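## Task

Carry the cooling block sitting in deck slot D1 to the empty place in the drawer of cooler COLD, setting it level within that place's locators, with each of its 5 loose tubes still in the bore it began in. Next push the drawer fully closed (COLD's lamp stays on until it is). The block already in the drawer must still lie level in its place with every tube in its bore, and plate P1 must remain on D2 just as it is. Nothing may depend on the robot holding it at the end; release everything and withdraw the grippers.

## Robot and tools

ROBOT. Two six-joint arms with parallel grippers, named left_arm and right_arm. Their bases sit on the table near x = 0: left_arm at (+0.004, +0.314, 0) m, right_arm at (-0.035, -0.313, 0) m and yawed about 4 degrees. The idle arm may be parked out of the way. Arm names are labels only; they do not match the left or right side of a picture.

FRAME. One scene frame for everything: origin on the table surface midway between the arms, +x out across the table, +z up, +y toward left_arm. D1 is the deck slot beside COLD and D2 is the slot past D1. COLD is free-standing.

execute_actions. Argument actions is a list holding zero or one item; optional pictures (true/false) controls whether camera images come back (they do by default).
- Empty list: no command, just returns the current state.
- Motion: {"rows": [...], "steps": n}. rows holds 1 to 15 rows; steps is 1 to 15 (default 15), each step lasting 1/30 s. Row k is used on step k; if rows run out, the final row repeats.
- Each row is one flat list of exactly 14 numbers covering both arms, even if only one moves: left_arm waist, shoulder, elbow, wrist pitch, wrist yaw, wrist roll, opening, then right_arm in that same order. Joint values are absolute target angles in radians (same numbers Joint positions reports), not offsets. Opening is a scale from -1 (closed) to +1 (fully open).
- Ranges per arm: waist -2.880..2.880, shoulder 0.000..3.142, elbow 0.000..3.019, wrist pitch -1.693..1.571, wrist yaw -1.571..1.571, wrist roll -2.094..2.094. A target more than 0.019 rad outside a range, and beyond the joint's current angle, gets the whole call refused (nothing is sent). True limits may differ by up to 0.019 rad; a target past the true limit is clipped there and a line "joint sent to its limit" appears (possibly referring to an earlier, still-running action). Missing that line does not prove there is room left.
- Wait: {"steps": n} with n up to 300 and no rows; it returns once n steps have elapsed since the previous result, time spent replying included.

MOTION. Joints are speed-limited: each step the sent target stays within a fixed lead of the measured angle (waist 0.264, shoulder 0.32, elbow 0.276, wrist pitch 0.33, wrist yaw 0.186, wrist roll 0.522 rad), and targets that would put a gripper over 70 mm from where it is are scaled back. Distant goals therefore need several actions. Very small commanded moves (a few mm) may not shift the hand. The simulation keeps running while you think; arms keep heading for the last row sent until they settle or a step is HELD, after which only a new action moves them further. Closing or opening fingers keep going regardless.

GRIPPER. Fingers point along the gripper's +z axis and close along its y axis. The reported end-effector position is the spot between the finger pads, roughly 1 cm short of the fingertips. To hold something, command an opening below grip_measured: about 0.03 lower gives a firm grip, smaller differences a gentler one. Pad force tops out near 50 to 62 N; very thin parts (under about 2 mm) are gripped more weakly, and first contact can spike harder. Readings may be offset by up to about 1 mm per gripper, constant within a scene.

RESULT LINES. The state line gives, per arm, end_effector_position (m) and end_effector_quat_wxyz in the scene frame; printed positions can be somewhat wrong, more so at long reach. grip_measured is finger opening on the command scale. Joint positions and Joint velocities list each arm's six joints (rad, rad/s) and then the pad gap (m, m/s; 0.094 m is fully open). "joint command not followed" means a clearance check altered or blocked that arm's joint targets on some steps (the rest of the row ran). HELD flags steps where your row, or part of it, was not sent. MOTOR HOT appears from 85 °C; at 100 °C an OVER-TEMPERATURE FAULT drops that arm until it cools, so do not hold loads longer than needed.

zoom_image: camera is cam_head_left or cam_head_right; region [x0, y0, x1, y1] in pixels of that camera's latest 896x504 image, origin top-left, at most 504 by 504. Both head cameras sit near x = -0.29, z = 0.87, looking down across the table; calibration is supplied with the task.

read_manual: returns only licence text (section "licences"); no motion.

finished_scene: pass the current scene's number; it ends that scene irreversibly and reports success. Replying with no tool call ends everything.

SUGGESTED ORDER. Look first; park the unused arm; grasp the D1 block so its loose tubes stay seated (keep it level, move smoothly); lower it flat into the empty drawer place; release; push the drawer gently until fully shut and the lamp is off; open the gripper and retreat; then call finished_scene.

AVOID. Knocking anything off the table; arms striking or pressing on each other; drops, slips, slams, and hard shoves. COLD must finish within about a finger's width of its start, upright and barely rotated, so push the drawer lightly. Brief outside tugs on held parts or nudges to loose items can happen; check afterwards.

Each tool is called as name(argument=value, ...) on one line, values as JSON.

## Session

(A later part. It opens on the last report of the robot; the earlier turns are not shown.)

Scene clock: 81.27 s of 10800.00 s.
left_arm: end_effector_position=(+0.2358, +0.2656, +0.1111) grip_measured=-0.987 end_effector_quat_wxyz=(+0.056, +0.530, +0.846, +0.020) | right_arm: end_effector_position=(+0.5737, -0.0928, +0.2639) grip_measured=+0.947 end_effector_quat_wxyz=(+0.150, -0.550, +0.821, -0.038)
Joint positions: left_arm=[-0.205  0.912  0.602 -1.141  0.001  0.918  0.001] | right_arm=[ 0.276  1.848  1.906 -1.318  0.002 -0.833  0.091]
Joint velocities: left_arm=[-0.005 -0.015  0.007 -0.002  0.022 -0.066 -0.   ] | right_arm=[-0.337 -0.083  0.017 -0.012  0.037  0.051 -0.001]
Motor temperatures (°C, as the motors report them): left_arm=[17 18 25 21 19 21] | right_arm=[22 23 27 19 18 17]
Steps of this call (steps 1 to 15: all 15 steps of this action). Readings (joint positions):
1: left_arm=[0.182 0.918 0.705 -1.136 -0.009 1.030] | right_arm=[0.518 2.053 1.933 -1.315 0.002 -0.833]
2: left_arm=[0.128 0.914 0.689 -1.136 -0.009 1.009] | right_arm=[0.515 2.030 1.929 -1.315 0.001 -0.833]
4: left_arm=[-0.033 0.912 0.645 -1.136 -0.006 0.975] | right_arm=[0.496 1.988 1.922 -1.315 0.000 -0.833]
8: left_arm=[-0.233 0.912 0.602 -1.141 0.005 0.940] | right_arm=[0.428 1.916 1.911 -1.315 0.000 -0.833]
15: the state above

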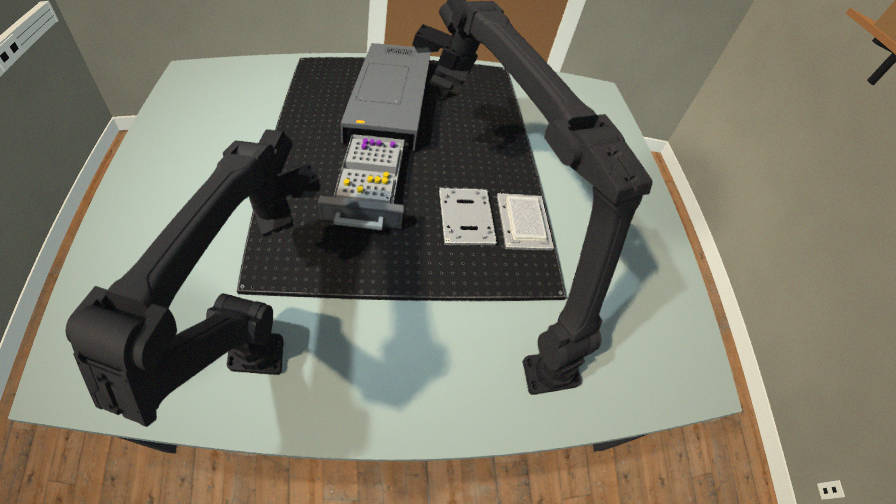

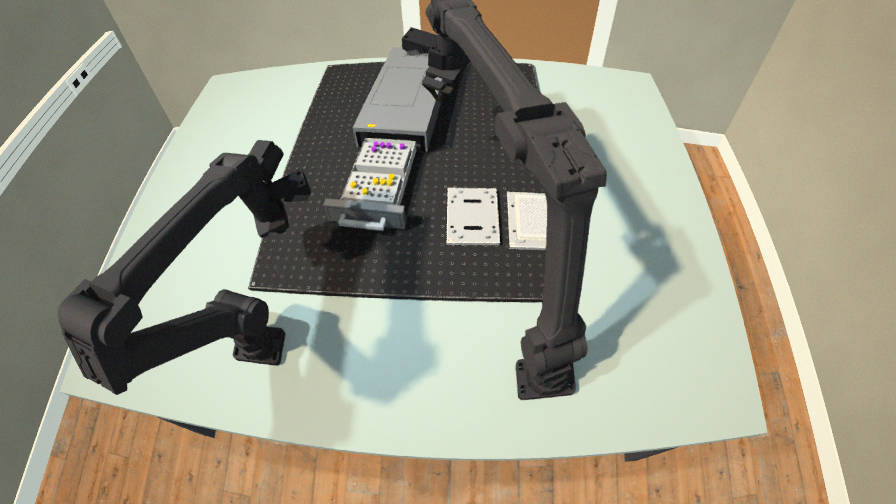

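execute_actions(actions=[{"rows":[[-0.3,0.93,0.63,-1.13,0,1,-1,0.2,1.75,1.8,-1.33,0,-0.8,1],[-0.4,0.97,0.65,-1.11,0,1,-1,0.15,1.7,1.75,-1.33,0,-0.8,1],[-0.5,1.01,0.67,-1.08,0,1,-1,0.1,1.65,1.7,-1.33,0,-0.8,1],[-0.6,1.05,0.68,-1.05,0,1,-1,0.05,1.6,1.6,-1.33,0,-0.8,1],[-0.66,1.1,0.7,-1.02,0,1,-1,0,1.55,1.5,-1.33,0,-0.8,1],[-0.69,1.15,0.71,-0.99,0,1,-1,0,1.5,1.45,-1.33,0,-0.8,1],[-0.69,1.2,0.72,-0.95,0,1,-1,0,1.45,1.4,-1.33,0,-0.8,1],[-0.69,1.24,0.73,-0.92,0,1,-1,0,1.4,1.35,-1.33,0,-0.8,1],[-0.69,1.27,0.73,-0.89,0,1.04,-1,0,1.4,1.35,-1.33,0,-0.8,1],[-0.69,1.3,0.73,-0.87,0,1.04,-1,0,1.4,1.35,-1.33,0,-0.8,1]]}], pictures=false)

execute_actions(actions=[{"rows":[[-0.67,1.31,0.738,-0.85,0,1.05,-1,0,1.4,1.35,-1.33,0,-0.8,1],[-0.66,1.325,0.752,-0.84,0,1.06,-1,0,1.4,1.35,-1.33,0,-0.8,1],[-0.65,1.34,0.767,-0.83,0,1.07,-1,0,1.4,1.35,-1.33,0,-0.8,1],[-0.64,1.355,0.782,-0.83,0,1.08,-1,0,1.4,1.35,-1.33,0,-0.8,1],[-0.63,1.37,0.797,-0.83,0,1.09,-1,0,1.4,1.35,-1.33,0,-0.8,1],[-0.62,1.385,0.812,-0.83,0,1.1,-1,0,1.4,1.35,-1.33,0,-0.8,1],[-0.61,1.4,0.827,-0.83,0,1.11,-1,0,1.4,1.35,-1.33,0,-0.8,1],[-0.6,1.415,0.842,-0.83,0,1.12,-1,0,1.4,1.35,-1.33,0,-0.8,1],[-0.592,1.43,0.857,-0.83,0,1.13,-1,0,1.4,1.35,-1.33,0,-0.8,1],[-0.585,1.445,0.873,-0.83,0,1.14,-1,0,1.4,1.35,-1.33,0,-0.8,1],[-0.578,1.46,0.889,-0.835,0,1.15,-1,0,1.4,1.35,-1.33,0,-0.8,1],[-0.57,1.475,0.905,-0.835,0,1.15,-1,0,1.4,1.35,-1.33,0,-0.8,1],[-0.563,1.49,0.921,-0.84,0,1.16,-1,0,1.4,1.35,-1.33,0,-0.8,1],[-0.556,1.505,0.938,-0.84,0,1.17,-1,0,1.4,1.35,-1.33,0,-0.8,1],[-0.55,1.52,0.955,-0.84,0,1.17,-1,0,1.4,1.35,-1.33,0,-0.8,1]]}])

Scene clock: 88.60 s of 10800.00 s.
left_arm: end_effector_position=(+0.2483, +0.1085, +0.0440) grip_measured=-0.987 end_effector_quat_wxyz=(+0.028, +0.755, +0.655, +0.004) | right_arm: end_effector_position=(+0.4144, -0.2895, +0.2407) grip_measured=+1.000 end_effector_quat_wxyz=(+0.072, -0.418, +0.905, -0.030)
Joint positions: left_arm=[-0.7    1.327  0.697 -0.884  0.002  1.016  0.001] | right_arm=[-0.018  1.417  1.334 -1.331  0.003 -0.812  0.094]
Joint velocities: left_arm=[ 0.093 -0.005 -0.012 -0.007 -0.037  0.081 -0.001] | right_arm=[-0.337 -0.65  -0.012 -0.042  0.037  0.066  0.   ]
Motor temperatures (°C, as the motors report them): left_arm=[17 18 24 21 19 21] | right_arm=[22 22 26 19 18 17]
Steps of this call (steps 1 to 30: the robot went on to your last target; steps 31 to 90: nothing new was sent; then 3.83 s passed at rest; steps 91 to 105: all 15 steps of this action). Readings (joint positions):
91: left_arm=[-0.214 0.912 0.602 -1.141 -0.002 0.924] | right_arm=[0.285 1.839 1.879 -1.316 -0.000 -0.828]
92: left_arm=[-0.246 0.915 0.602 -1.138 -0.005 0.936] | right_arm=[0.280 1.821 1.844 -1.316 -0.001 -0.826]
94: left_arm=[-0.384 0.945 0.607 -1.112 -0.006 0.952] | right_arm=[0.254 1.779 1.770 -1.317 -0.001 -0.824]
98: left_arm=[-0.664 1.108 0.651 -1.005 0.002 0.972] | right_arm=[0.163 1.667 1.586 -1.316 -0.001 -0.822]
105: the state above

Scene clock: 89.10 s of 10800.00 s.
left_arm: end_effector_position=(+0.3303, +0.1032, +0.0487) grip_measured=-0.988 end_effector_quat_wxyz=(+0.048, +0.750, +0.659, +0.012) | right_arm: end_effector_position=(+0.4116, -0.2884, +0.2516) grip_measured=+1.000 end_effector_quat_wxyz=(+0.084, -0.417, +0.904, -0.034)
Joint positions: left_arm=[-0.573  1.473  0.857 -0.856  0.004  1.129  0.001] | right_arm=[-0.016  1.392  1.335 -1.332  0.002 -0.808  0.094]
Joint velocities: left_arm=[ 0.239  0.474  0.549 -0.007 -0.037  0.154 -0.001] | right_arm=[-0.015 -0.015 -0.002 -0.002 -0.037 -0.139  0.   ]
Motor temperatures (°C, as the motors report them): left_arm=[17 18 25 21 19 21] | right_arm=[22 22 26 19 18 17]
Steps of this call (steps 1 to 15: all 15 steps of this action). Readings (joint positions):
1: left_arm=[-0.695 1.326 0.697 -0.879 0.002 1.020] | right_arm=[-0.026 1.399 1.335 -1.332 0.003 -0.810]
2: left_arm=[-0.689 1.325 0.697 -0.871 0.002 1.026] | right_arm=[-0.026 1.386 1.335 -1.332 0.003 -0.810]
4: left_arm=[-0.670 1.327 0.702 -0.858 0.002 1.039] | right_arm=[-0.022 1.374 1.335 -1.332 0.002 -0.809]
8: left_arm=[-0.625 1.359 0.754 -0.853 0.005 1.072] | right_arm=[-0.016 1.383 1.335 -1.332 0.002 -0.808]
15: the state above

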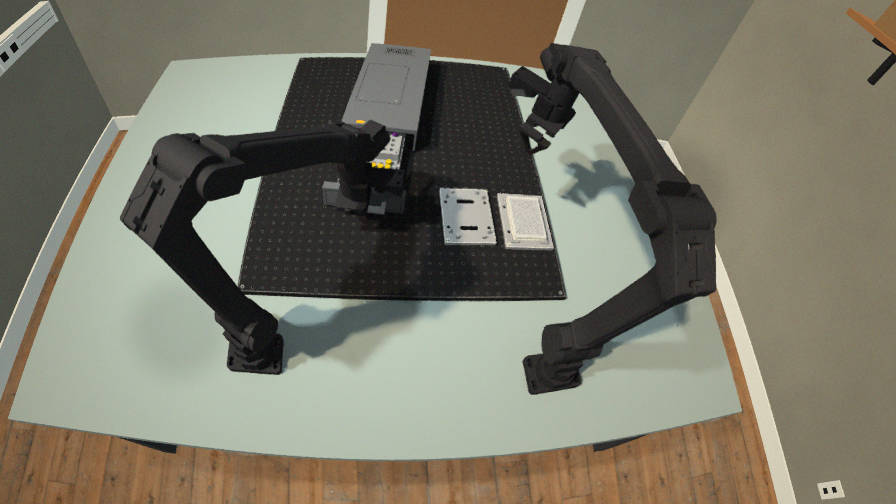

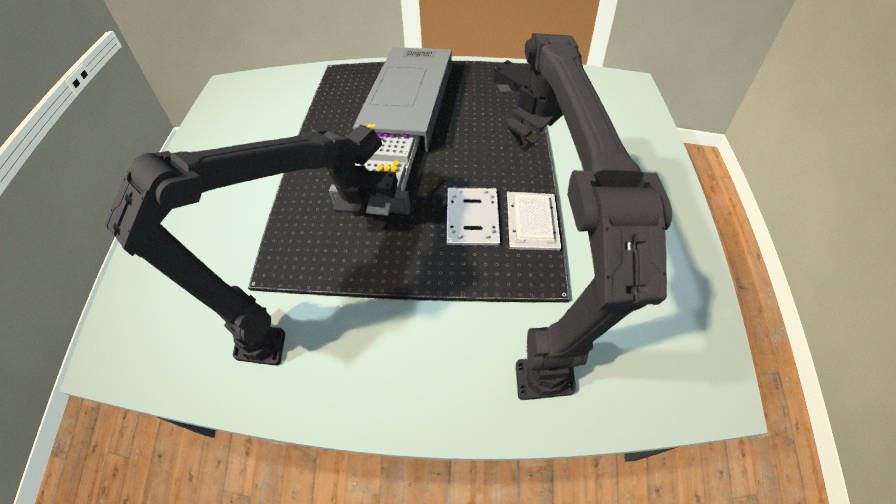

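execute_actions(actions=[{"rows":[[-0.55,1.538,0.975,-0.84,0,1.17,-1,0,1.4,1.35,-1.33,0,-0.8,1],[-0.545,1.556,0.996,-0.845,0,1.18,-1,0,1.4,1.35,-1.33,0,-0.8,1],[-0.54,1.574,1.017,-0.85,0,1.18,-1,0,1.4,1.35,-1.33,0,-0.8,1],[-0.535,1.592,1.038,-0.855,0,1.19,-1,0,1.4,1.35,-1.33,0,-0.8,1],[-0.53,1.61,1.06,-0.86,0,1.2,-1,0,1.4,1.35,-1.33,0,-0.8,1],[-0.525,1.628,1.082,-0.865,0,1.2,-1,0,1.4,1.35,-1.33,0,-0.8,1],[-0.52,1.646,1.104,-0.87,0,1.21,-1,0,1.4,1.35,-1.33,0,-0.8,1],[-0.515,1.664,1.127,-0.875,0,1.21,-1,0,1.4,1.35,-1.33,0,-0.8,1],[-0.51,1.682,1.15,-0.88,0,1.22,-1,0,1.4,1.35,-1.33,0,-0.8,1],[-0.505,1.7,1.173,-0.885,0,1.22,-1,0,1.4,1.35,-1.33,0,-0.8,1],[-0.5,1.718,1.196,-0.89,0,1.23,-1,0,1.4,1.35,-1.33,0,-0.8,1],[-0.49,1.736,1.219,-0.895,0,1.23,-1,0,1.4,1.35,-1.33,0,-0.8,1],[-0.485,1.754,1.242,-0.9,0,1.24,-1,0,1.4,1.35,-1.33,0,-0.8,1],[-0.48,1.77,1.265,-0.905,0,1.24,-1,0,1.4,1.35,-1.33,0,-0.8,1],[-0.475,1.785,1.288,-0.91,0,1.25,-1,0,1.4,1.35,-1.33,0,-0.8,1]]}], pictures=false)

execute_actions(actions=[{"rows":[[-0.47,1.795,1.3,-0.91,0,1.25,-1,0,1.4,1.35,-1.33,0,-0.8,1],[-0.465,1.803,1.312,-0.91,0,1.26,-1,0,1.4,1.35,-1.33,0,-0.8,1],[-0.46,1.811,1.324,-0.91,0,1.26,-1,0,1.4,1.35,-1.33,0,-0.8,1],[-0.46,1.819,1.336,-0.91,0,1.26,-1,0,1.4,1.35,-1.33,0,-0.8,1],[-0.455,1.827,1.348,-0.91,0,1.27,-1,0,1.4,1.35,-1.33,0,-0.8,1],[-0.45,1.835,1.36,-0.91,0,1.27,-1,0,1.4,1.35,-1.33,0,-0.8,1],[-0.45,1.843,1.37,-0.91,0,1.27,-1,0,1.4,1.35,-1.33,0,-0.8,1],[-0.445,1.851,1.38,-0.91,0,1.27,-1,0,1.4,1.35,-1.33,0,-0.8,1],[-0.445,1.86,1.39,-0.91,0,1.27,-1,0,1.4,1.35,-1.33,0,-0.8,1]]}], pictures=false)

execute_actions(actions=[{"rows":[[-0.44,1.865,1.39,-0.88,0,1.27,-1,0,1.4,1.35,-1.33,0,-0.8,1],[-0.44,1.865,1.39,-0.87,0,1.27,-1,0,1.4,1.35,-1.33,0,-0.8,1],[-0.44,1.865,1.39,-0.86,0,1.27,-1,0,1.4,1.35,-1.33,0,-0.8,1],[-0.44,1.865,1.39,-0.85,0,1.27,-1,0,1.4,1.35,-1.33,0,-0.8,1]]}])

Scene clock: 96.20 s of 10800.00 s.
left_arm: end_effector_position=(+0.4438, +0.0725, +0.0502) grip_measured=-0.989 end_effector_quat_wxyz=(+0.056, +0.754, +0.654, +0.018) | right_arm: end_effector_position=(+0.4116, -0.2884, +0.2516) grip_measured=+1.000 end_effector_quat_wxyz=(+0.084, -0.417, +0.904, -0.034)
Joint positions: left_arm=[-0.502  1.726  1.176 -0.904  0.006  1.214  0.001] | right_arm=[-0.016  1.392  1.335 -1.332  0.002 -0.808  0.094]
Joint velocities: left_arm=[ 0.161  0.523  0.618 -0.149  0.007  0.139  0.001] | right_arm=[ 0.005 -0.005  0.007 -0.007 -0.037  0.051  0.   ]
Motor temperatures (°C, as the motors report them): left_arm=[17 18 25 21 19 21] | right_arm=[22 22 26 19 18 17]
Steps of this call (steps 1 to 30: the robot went on to your last target; steps 31 to 90: nothing new was sent; then 3.60 s passed at rest; steps 91 to 105: all 15 steps of this action). Readings (joint positions):
91: left_arm=[-0.552 1.510 0.911 -0.850 0.001 1.158] | right_arm=[-0.016 1.392 1.335 -1.332 0.002 -0.808]
92: left_arm=[-0.552 1.512 0.914 -0.850 0.001 1.160] | right_arm=[-0.016 1.392 1.335 -1.332 0.002 -0.808]
94: left_arm=[-0.550 1.528 0.936 -0.850 0.001 1.165] | right_arm=[-0.016 1.392 1.335 -1.332 0.002 -0.808]
98: left_arm=[-0.537 1.600 1.031 -0.856 0.001 1.182] | right_arm=[-0.016 1.392 1.335 -1.332 0.002 -0.808]
105: the state above

Scene clock: 96.70 s of 10800.00 s.
left_arm: end_effector_position=(+0.5128, +0.0718, +0.0582) grip_measured=-0.989 end_effector_quat_wxyz=(+0.081, +0.748, +0.658, +0.034) | right_arm: end_effector_position=(+0.4116, -0.2884, +0.2516) grip_measured=+1.000 end_effector_quat_wxyz=(+0.084, -0.417, +0.904, -0.034)
Joint positions: left_arm=[-0.446  1.827  1.338 -0.907  0.001  1.256  0.001] | right_arm=[-0.016  1.392  1.335 -1.332  0.002 -0.808  0.094]
Joint velocities: left_arm=[-0.005 -0.005  0.012  0.012  0.066  0.066 -0.001] | right_arm=[-0.015  0.005 -0.012 -0.002 -0.066  0.037  0.   ]
Motor temperatures (°C, as the motors report them): left_arm=[17 18 25 21 19 21] | right_arm=[22 22 26 19 18 17]
Steps of this call (steps 1 to 15: all 15 steps of this action). Readings (joint positions):
1: left_arm=[-0.497 1.743 1.197 -0.907 0.006 1.218] | right_arm=[-0.016 1.392 1.335 -1.332 0.002 -0.808]
2: left_arm=[-0.490 1.759 1.217 -0.907 0.005 1.224] | right_arm=[-0.016 1.392 1.335 -1.332 0.002 -0.808]
4: left_arm=[-0.478 1.784 1.254 -0.907 0.003 1.233] | right_arm=[-0.016 1.392 1.335 -1.332 0.002 -0.808]
8: left_arm=[-0.455 1.812 1.307 -0.907 0.002 1.247] | right_arm=[-0.016 1.392 1.335 -1.332 0.002 -0.808]
15: the state above

Scene clock: 97.20 s of 10800.00 s.
left_arm: end_effector_position=(+0.5212, +0.0678, +0.0571) grip_measured=-0.989 end_effector_quat_wxyz=(+0.096, +0.747, +0.656, +0.041) | right_arm: end_effector_position=(+0.4116, -0.2884, +0.2516) grip_measured=+1.000 end_effector_quat_wxyz=(+0.084, -0.417, +0.904, -0.034)
Joint positions: left_arm=[-0.446  1.832  1.338 -0.867  0.001  1.258  0.001] | right_arm=[-0.016  1.392  1.335 -1.332  0.002 -0.808  0.094]
Joint velocities: left_arm=[-0.005  0.005 -0.022 -0.007 -0.051 -0.007 -0.   ] | right_arm=[-0.015 -0.005 -0.002  0.002  0.007 -0.022  0.   ]
Motor temperatures (°C, as the motors report them): left_arm=[17 18 25 21 19 21] | right_arm=[22 22 26 19 18 17]
Steps of this call (steps 1 to 15: all 15 steps of this action). Readings (joint positions):
1: left_arm=[-0.446 1.827 1.338 -0.905 0.001 1.256] | right_arm=[-0.016 1.392 1.335 -1.332 0.002 -0.808]
2: left_arm=[-0.446 1.828 1.338 -0.900 0.001 1.257] | right_arm=[-0.016 1.392 1.335 -1.332 0.002 -0.808]
4: left_arm=[-0.446 1.830 1.338 -0.884 0.001 1.257] | right_arm=[-0.016 1.392 1.335 -1.332 0.002 -0.808]
8: left_arm=[-0.446 1.832 1.338 -0.868 0.001 1.258] | right_arm=[-0.016 1.392 1.335 -1.332 0.002 -0.808]
15: the state above

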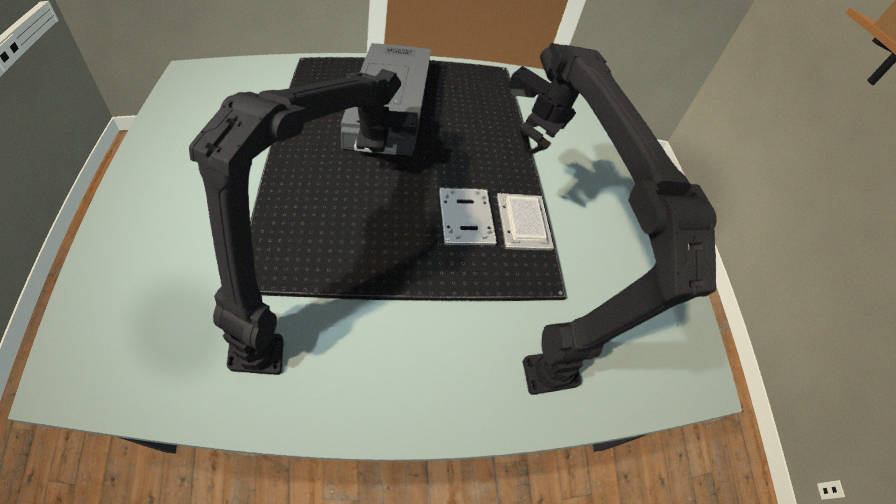

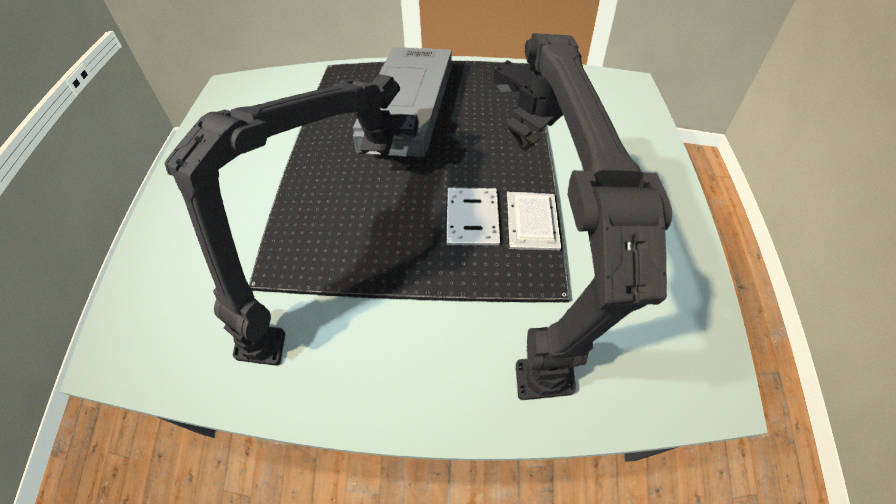

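execute_actions(actions=[{"rows":[[-0.35,1.4,1.05,-1.05,0,1.27,-1,0,1.4,1.35,-1.33,0,-0.8,1]],"steps":8}], pictures=false)

execute_actions(actions=[{"rows":[[0,1.3,1,-1.05,0,1.27,-1,0,1.4,1.35,-1.33,0,-0.8,1]]}])

zoom_image(camera="cam_head_right", region=[330, 80, 470, 180])

Scene clock: 98.77 s of 10800.00 s.
left_arm: end_effector_position=(+0.4177, +0.1517, +0.0928) grip_measured=-0.989 end_effector_quat_wxyz=(+0.042, +0.727, +0.685, +0.019) | right_arm: end_effector_position=(+0.4116, -0.2884, +0.2516) grip_measured=+1.000 end_effector_quat_wxyz=(+0.084, -0.417, +0.904, -0.034)
Joint positions: left_arm=[-0.375  1.549  1.079 -1.009  0.002  1.258  0.001] | right_arm=[-0.016  1.392  1.335 -1.332  0.002 -0.807  0.094]
Joint velocities: left_arm=[ 0.366 -1.46  -0.554 -0.452 -0.037  0.022 -0.   ] | right_arm=[-0.015 -0.005  0.002 -0.007  0.066 -0.007  0.   ]
Motor temperatures (°C, as the motors report them): left_arm=[17 18 25 21 19 21] | right_arm=[22 22 26 19 18 17]
Steps of this call (steps 1 to 15: the robot went on to your last target; steps 16 to 39: nothing new was sent; steps 40 to 47: all 8 steps of this action). Readings (joint positions):
40: left_arm=[-0.443 1.822 1.323 -0.872 0.002 1.258] | right_arm=[-0.016 1.392 1.335 -1.332 0.002 -0.808]
41: left_arm=[-0.439 1.798 1.288 -0.886 0.002 1.258] | right_arm=[-0.016 1.392 1.335 -1.332 0.002 -0.807]
43: left_arm=[-0.423 1.728 1.202 -0.932 0.002 1.258] | right_arm=[-0.016 1.392 1.335 -1.332 0.002 -0.807]
47: the state above

Scene clock: 99.27 s of 10800.00 s.
left_arm: end_effector_position=(+0.4149, +0.3221, +0.1736) grip_measured=-0.989 end_effector_quat_wxyz=(+0.105, +0.575, +0.808, +0.079) | right_arm: end_effector_position=(+0.4116, -0.2884, +0.2516) grip_measured=+1.000 end_effector_quat_wxyz=(+0.084, -0.417, +0.904, -0.034)
Joint positions: left_arm=[ 0.017  1.281  1.011 -1.037 -0.003  1.258  0.001] | right_arm=[-0.016  1.392  1.335 -1.332  0.002 -0.807  0.094]
Joint velocities: left_arm=[-0.269 -0.005 -0.056 -0.032 -0.007  0.007 -0.001] | right_arm=[-0.005 -0.034 -0.002  0.002 -0.007  0.022  0.   ]
Motor temperatures (°C, as the motors report them): left_arm=[17 18 25 21 19 21] | right_arm=[22 22 26 19 18 17]
Steps of this call (steps 1 to 15: all 15 steps of this action). Readings (joint positions):
1: left_arm=[-0.355 1.501 1.062 -1.019 0.004 1.258] | right_arm=[-0.016 1.392 1.335 -1.332 0.002 -0.807]
2: left_arm=[-0.327 1.456 1.052 -1.022 0.005 1.258] | right_arm=[-0.016 1.392 1.335 -1.332 0.002 -0.807]
4: left_arm=[-0.241 1.381 1.045 -1.025 0.005 1.258] | right_arm=[-0.016 1.392 1.335 -1.332 0.002 -0.807]
8: left_arm=[-0.022 1.292 1.038 -1.028 -0.002 1.258] | right_arm=[-0.016 1.392 1.335 -1.332 0.002 -0.807]
15: the state above

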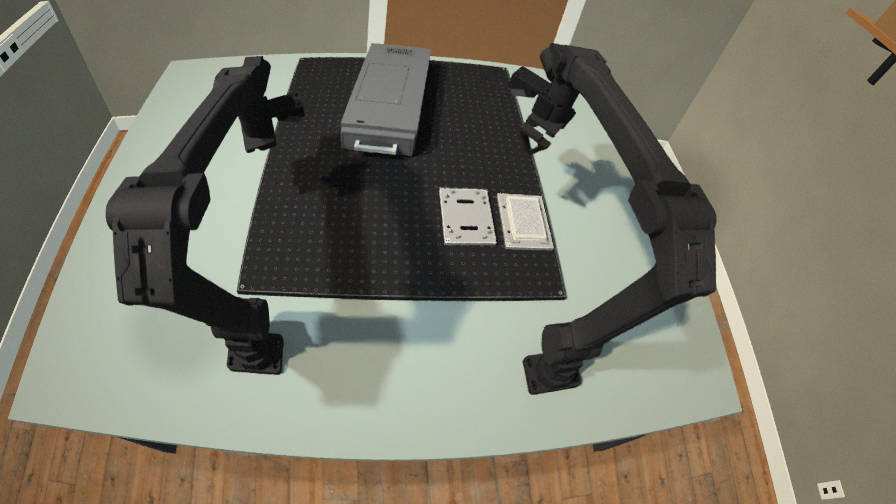

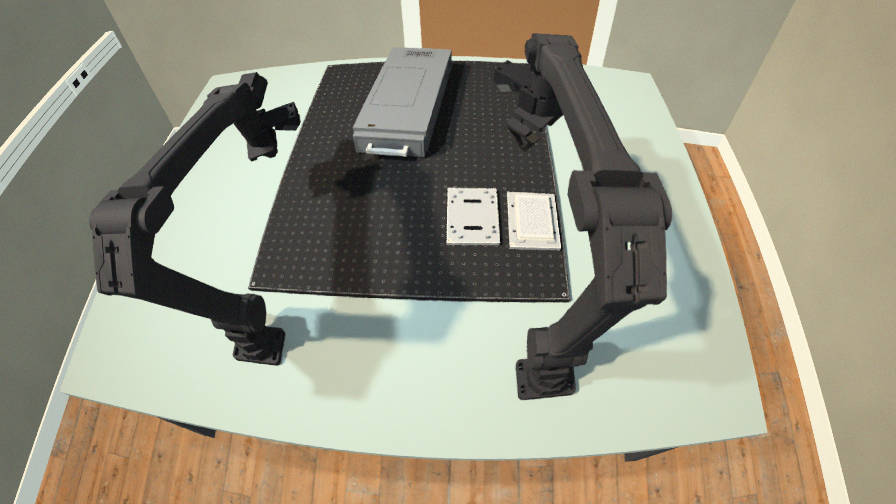

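Region (330, 80, 470, 180) of cam_head_right's 896x504 image, scaled by 3.600, with more detail than that image has; it fills the top 360 rows of this view, and the rest is white.

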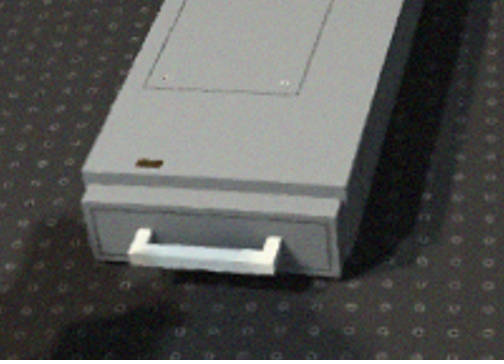

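finished_scene(scene=1)

The scene is finished: the task was done.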